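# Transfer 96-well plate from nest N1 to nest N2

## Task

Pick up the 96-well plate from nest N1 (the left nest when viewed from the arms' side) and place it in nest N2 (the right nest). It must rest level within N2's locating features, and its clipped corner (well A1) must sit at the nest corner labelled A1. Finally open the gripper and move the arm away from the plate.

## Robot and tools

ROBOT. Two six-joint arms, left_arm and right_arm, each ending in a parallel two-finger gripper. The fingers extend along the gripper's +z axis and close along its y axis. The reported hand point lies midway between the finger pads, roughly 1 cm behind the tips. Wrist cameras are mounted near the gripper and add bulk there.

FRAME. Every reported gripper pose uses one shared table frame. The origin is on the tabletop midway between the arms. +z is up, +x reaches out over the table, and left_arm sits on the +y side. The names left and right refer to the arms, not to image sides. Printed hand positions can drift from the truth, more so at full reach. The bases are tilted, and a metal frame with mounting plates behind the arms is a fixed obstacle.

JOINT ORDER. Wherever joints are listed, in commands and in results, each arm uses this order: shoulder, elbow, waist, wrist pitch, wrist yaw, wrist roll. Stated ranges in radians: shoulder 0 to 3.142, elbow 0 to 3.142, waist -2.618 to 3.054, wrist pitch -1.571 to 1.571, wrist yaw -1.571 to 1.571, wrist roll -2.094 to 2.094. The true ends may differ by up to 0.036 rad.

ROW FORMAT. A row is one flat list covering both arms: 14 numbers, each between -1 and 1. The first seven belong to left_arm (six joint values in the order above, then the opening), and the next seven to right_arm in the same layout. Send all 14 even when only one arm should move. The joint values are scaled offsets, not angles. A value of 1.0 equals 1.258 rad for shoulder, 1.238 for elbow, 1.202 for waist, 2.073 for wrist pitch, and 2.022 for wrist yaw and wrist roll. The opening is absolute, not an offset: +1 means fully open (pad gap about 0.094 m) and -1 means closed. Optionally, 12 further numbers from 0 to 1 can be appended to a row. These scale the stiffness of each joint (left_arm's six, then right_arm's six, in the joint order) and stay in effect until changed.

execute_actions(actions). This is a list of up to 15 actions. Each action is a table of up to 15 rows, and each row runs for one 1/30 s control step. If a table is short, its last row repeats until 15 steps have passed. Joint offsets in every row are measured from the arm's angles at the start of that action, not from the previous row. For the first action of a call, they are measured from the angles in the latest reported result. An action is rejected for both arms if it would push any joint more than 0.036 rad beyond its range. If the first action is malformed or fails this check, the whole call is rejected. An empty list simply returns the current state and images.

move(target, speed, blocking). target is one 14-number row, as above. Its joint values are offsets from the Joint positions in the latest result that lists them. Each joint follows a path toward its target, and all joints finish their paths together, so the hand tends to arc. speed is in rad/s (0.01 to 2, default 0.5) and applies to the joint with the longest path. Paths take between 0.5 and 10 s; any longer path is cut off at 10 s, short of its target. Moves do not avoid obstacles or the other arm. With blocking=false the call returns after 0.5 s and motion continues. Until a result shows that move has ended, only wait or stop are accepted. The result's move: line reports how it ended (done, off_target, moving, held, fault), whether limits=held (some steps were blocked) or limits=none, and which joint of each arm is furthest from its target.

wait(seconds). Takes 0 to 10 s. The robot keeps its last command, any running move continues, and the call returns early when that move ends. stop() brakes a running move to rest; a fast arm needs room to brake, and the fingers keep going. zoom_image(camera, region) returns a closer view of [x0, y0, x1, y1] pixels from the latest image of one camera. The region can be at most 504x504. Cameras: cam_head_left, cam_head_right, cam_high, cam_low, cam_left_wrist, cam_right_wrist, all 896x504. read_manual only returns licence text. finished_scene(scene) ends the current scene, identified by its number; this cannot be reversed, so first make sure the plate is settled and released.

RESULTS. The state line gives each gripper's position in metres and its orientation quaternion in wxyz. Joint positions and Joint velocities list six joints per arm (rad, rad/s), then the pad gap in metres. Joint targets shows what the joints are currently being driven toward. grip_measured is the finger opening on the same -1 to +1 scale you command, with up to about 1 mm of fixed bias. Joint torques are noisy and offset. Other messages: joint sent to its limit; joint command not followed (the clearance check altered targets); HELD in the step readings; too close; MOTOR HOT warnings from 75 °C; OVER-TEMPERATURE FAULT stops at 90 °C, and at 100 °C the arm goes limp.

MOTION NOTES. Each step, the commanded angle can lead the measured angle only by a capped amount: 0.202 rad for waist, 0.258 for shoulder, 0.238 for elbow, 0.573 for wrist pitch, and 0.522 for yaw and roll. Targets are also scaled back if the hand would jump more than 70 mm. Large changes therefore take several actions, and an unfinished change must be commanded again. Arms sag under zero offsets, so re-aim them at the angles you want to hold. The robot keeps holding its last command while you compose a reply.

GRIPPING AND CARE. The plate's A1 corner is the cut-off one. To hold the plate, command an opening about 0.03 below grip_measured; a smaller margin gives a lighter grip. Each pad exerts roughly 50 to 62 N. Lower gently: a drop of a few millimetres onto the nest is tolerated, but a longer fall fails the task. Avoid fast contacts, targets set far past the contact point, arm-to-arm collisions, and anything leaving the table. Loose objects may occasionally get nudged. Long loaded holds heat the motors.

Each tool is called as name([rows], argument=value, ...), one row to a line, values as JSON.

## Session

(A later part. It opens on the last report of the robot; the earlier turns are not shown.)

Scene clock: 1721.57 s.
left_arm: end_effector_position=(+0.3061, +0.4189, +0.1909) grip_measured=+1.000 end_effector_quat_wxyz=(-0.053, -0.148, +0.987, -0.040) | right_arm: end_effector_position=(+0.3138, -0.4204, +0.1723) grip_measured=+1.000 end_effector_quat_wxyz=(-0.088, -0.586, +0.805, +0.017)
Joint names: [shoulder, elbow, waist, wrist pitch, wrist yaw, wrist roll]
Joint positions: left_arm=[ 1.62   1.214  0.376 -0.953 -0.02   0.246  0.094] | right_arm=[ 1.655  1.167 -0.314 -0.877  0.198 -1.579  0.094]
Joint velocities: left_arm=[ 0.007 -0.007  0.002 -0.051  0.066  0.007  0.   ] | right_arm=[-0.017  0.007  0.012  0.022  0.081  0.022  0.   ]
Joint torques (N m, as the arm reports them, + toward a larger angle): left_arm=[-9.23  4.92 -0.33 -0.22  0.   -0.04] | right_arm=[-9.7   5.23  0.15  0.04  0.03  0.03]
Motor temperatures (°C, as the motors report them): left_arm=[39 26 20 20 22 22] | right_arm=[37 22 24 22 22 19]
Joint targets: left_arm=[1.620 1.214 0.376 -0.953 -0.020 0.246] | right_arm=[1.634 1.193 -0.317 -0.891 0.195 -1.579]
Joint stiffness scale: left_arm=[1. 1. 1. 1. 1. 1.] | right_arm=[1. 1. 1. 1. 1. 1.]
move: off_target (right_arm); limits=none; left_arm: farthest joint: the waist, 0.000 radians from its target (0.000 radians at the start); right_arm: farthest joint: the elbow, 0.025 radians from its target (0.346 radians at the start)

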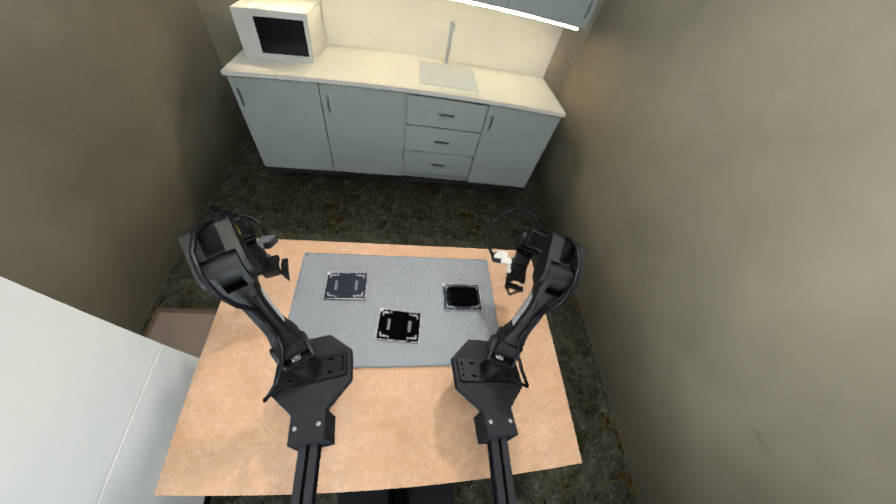

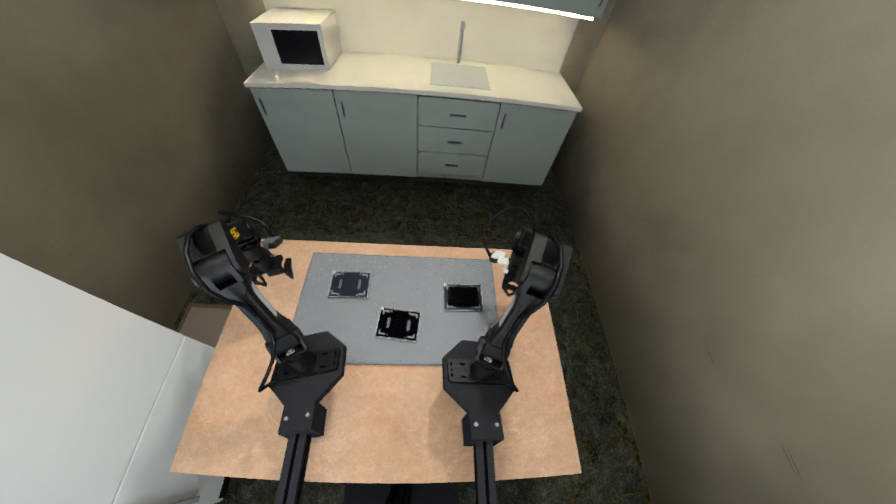

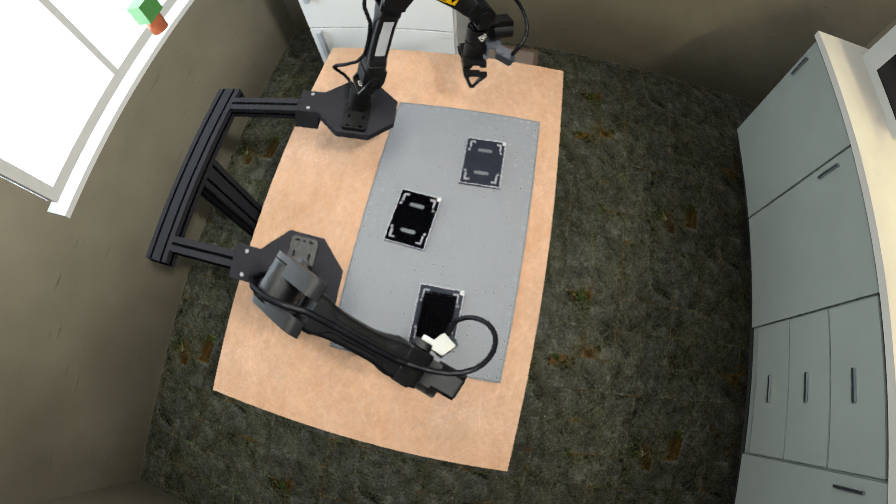

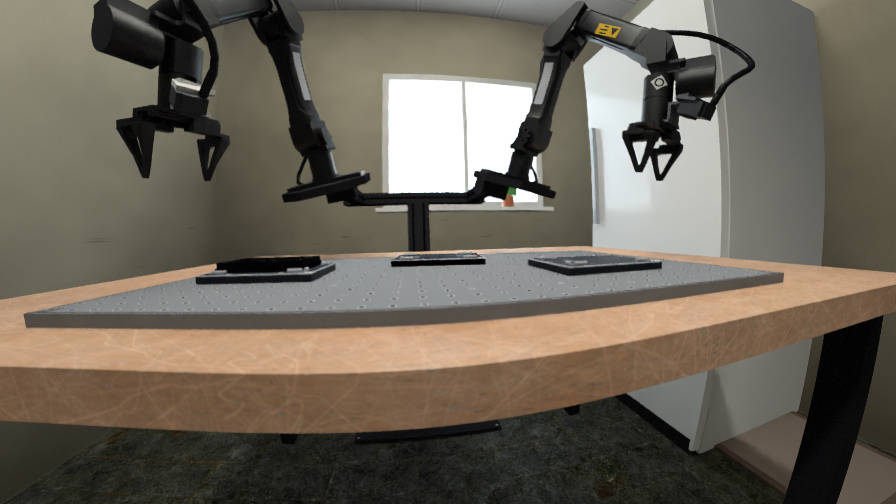

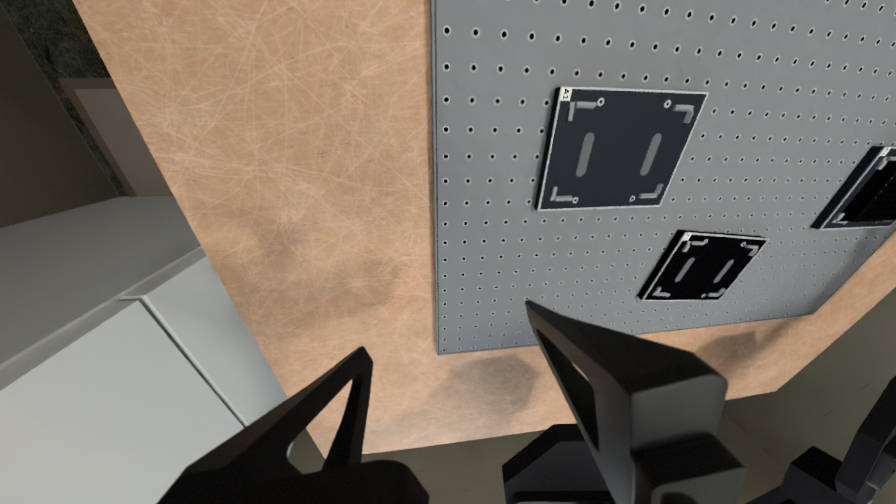

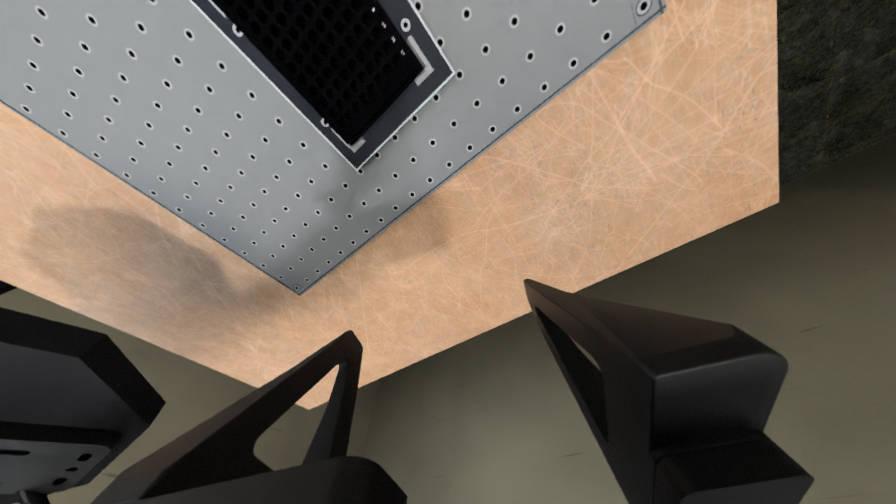

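execute_actions(actions=[])

Scene clock: 1744.53 s.
left_arm: end_effector_position=(+0.3061, +0.4189, +0.1909) grip_measured=+1.000 end_effector_quat_wxyz=(-0.053, -0.148, +0.987, -0.040) | right_arm: end_effector_position=(+0.3137, -0.4203, +0.1723) grip_measured=+1.000 end_effector_quat_wxyz=(-0.088, -0.586, +0.805, +0.017)
Joint names: [shoulder, elbow, waist, wrist pitch, wrist yaw, wrist roll]
Joint positions: left_arm=[ 1.62   1.214  0.376 -0.953 -0.02   0.246  0.094] | right_arm=[ 1.655  1.167 -0.314 -0.877  0.198 -1.579  0.094]
Joint velocities: left_arm=[ 0.007 -0.027  0.017 -0.007  0.037 -0.095  0.   ] | right_arm=[ 0.002 -0.017 -0.007  0.022 -0.007 -0.007  0.   ]
Joint torques (N m, as the arm reports them, + toward a larger angle): left_arm=[-9.23  4.93 -0.33 -0.22  0.   -0.04] | right_arm=[-9.7   5.25  0.14  0.06  0.04  0.03]
Motor temperatures (°C, as the motors report them): left_arm=[39 26 20 20 22 22] | right_arm=[37 23 24 22 22 19]
Joint targets: left_arm=[1.620 1.214 0.376 -0.953 -0.020 0.246] | right_arm=[1.634 1.193 -0.317 -0.891 0.195 -1.579]
Joint stiffness scale: left_arm=[1. 1. 1. 1. 1. 1.] | right_arm=[1. 1. 1. 1. 1. 1.]

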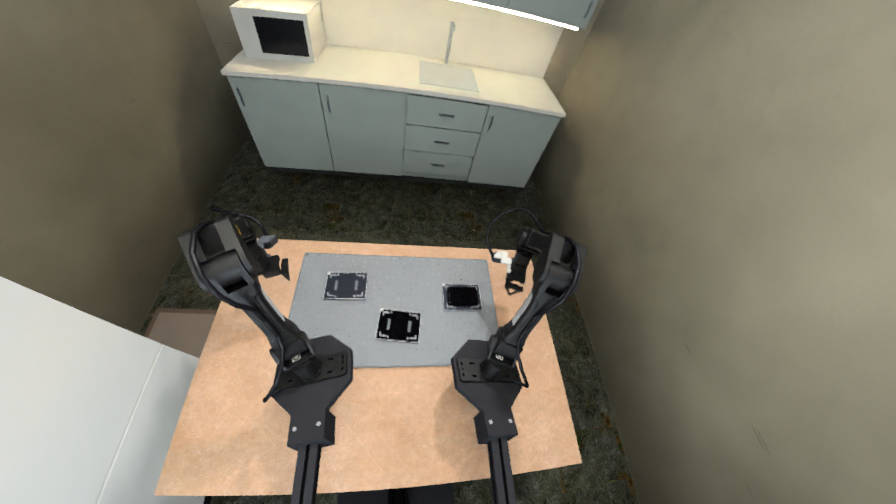

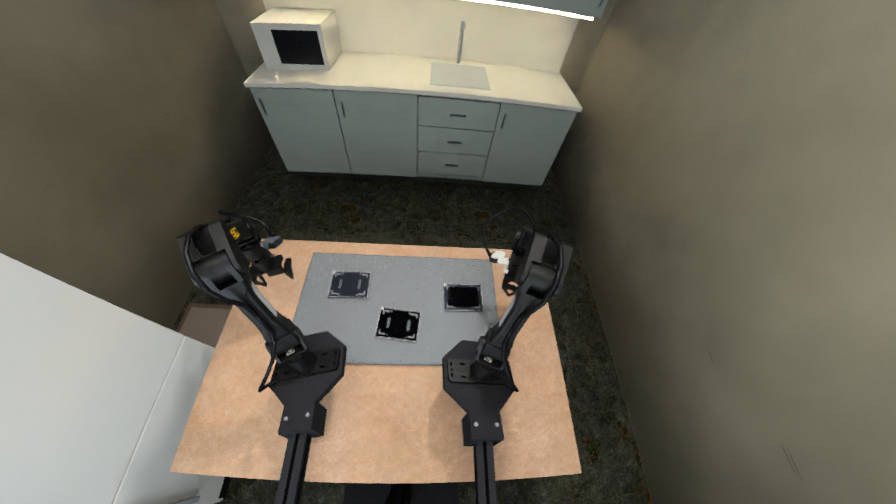

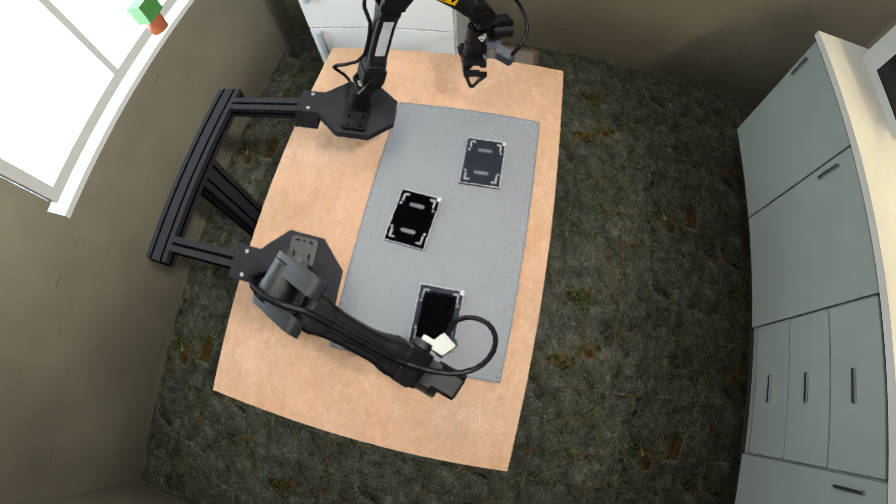

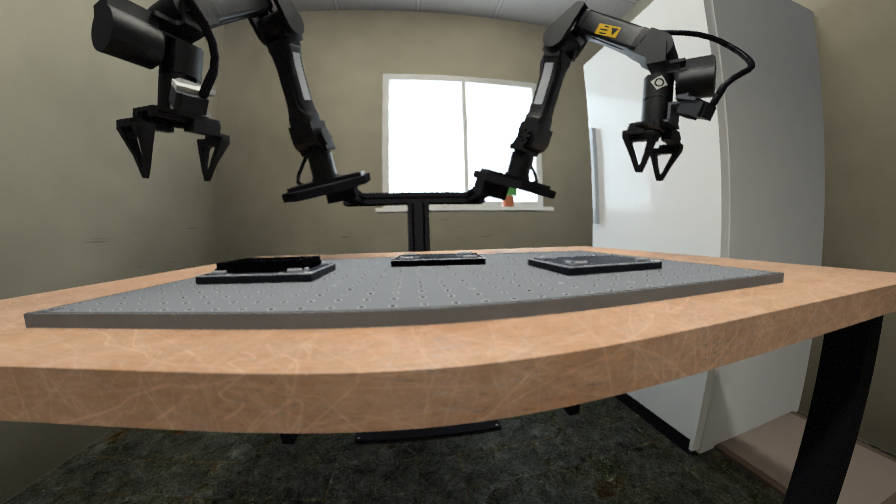

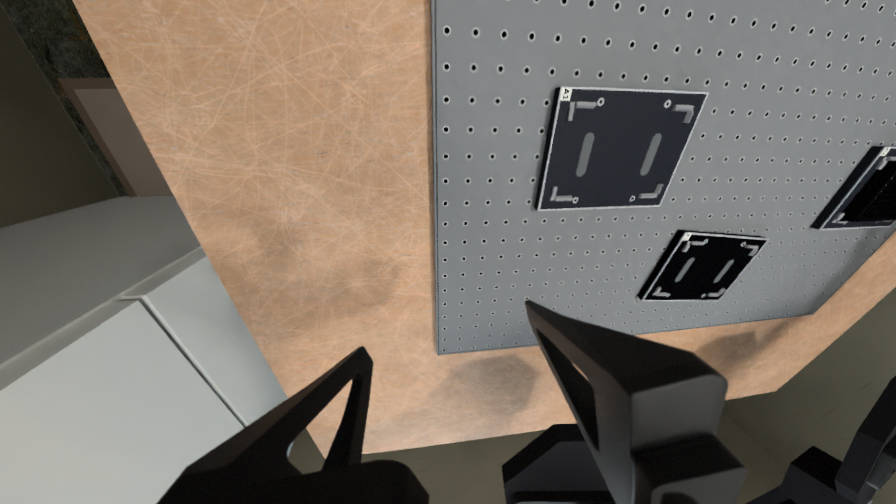

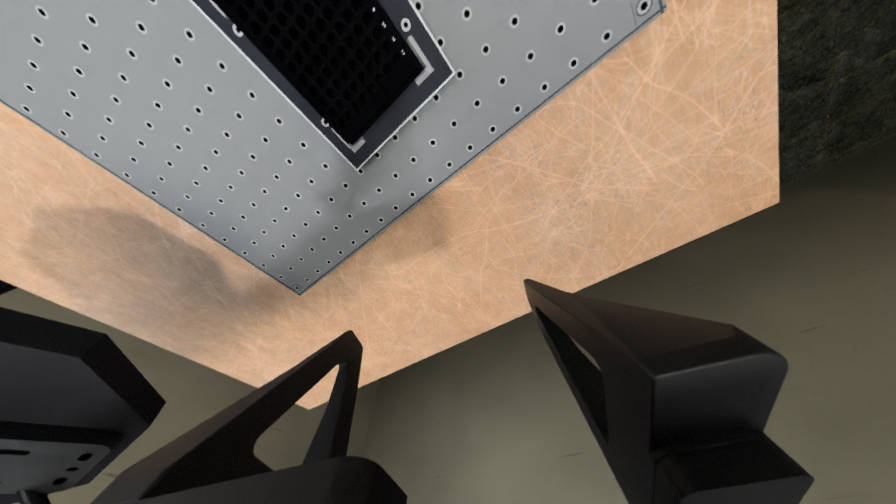

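zoom_image(camera="cam_high", region=[360, 120, 540, 360])

zoom_image(camera="cam_left_wrist", region=[520, 70, 896, 320])

Region (360, 120, 540, 360) of cam_high's 896x504 image, scaled by 2.100, with more detail than that image has; it fills the left 378 columns of this view, and the rest is white.

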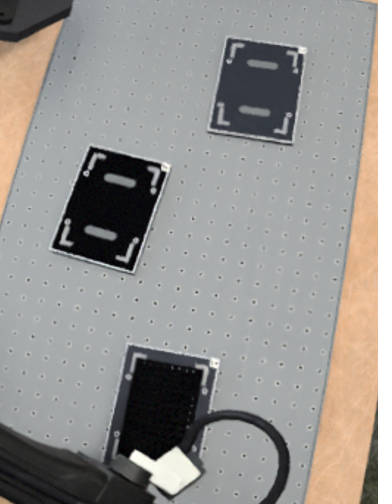

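Region (520, 70, 896, 320) of cam_left_wrist's 896x504 image, scaled by 1.340, with more detail than that image has; it fills the top 335 rows of this view, and the rest is white.

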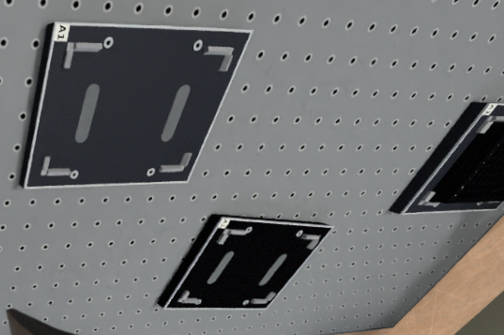

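zoom_image(camera="cam_low", region=[180, 230, 680, 300])

zoom_image(camera="cam_head_left", region=[300, 250, 510, 370])

Region (180, 230, 680, 300) of cam_low's 896x504 image, scaled by 1.008, with more detail than that image has; it fills the top 71 rows of this view, and the rest is white.

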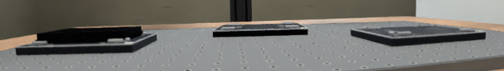

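Region (300, 250, 510, 370) of cam_head_left's 896x504 image, scaled by 2.400, with more detail than that image has; it fills the top 288 rows of this view, and the rest is white.

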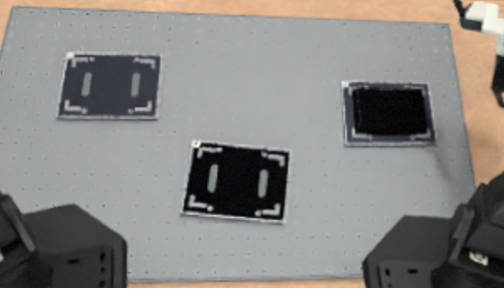

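finished_scene(scene=1)

The scene is finished: the task was done.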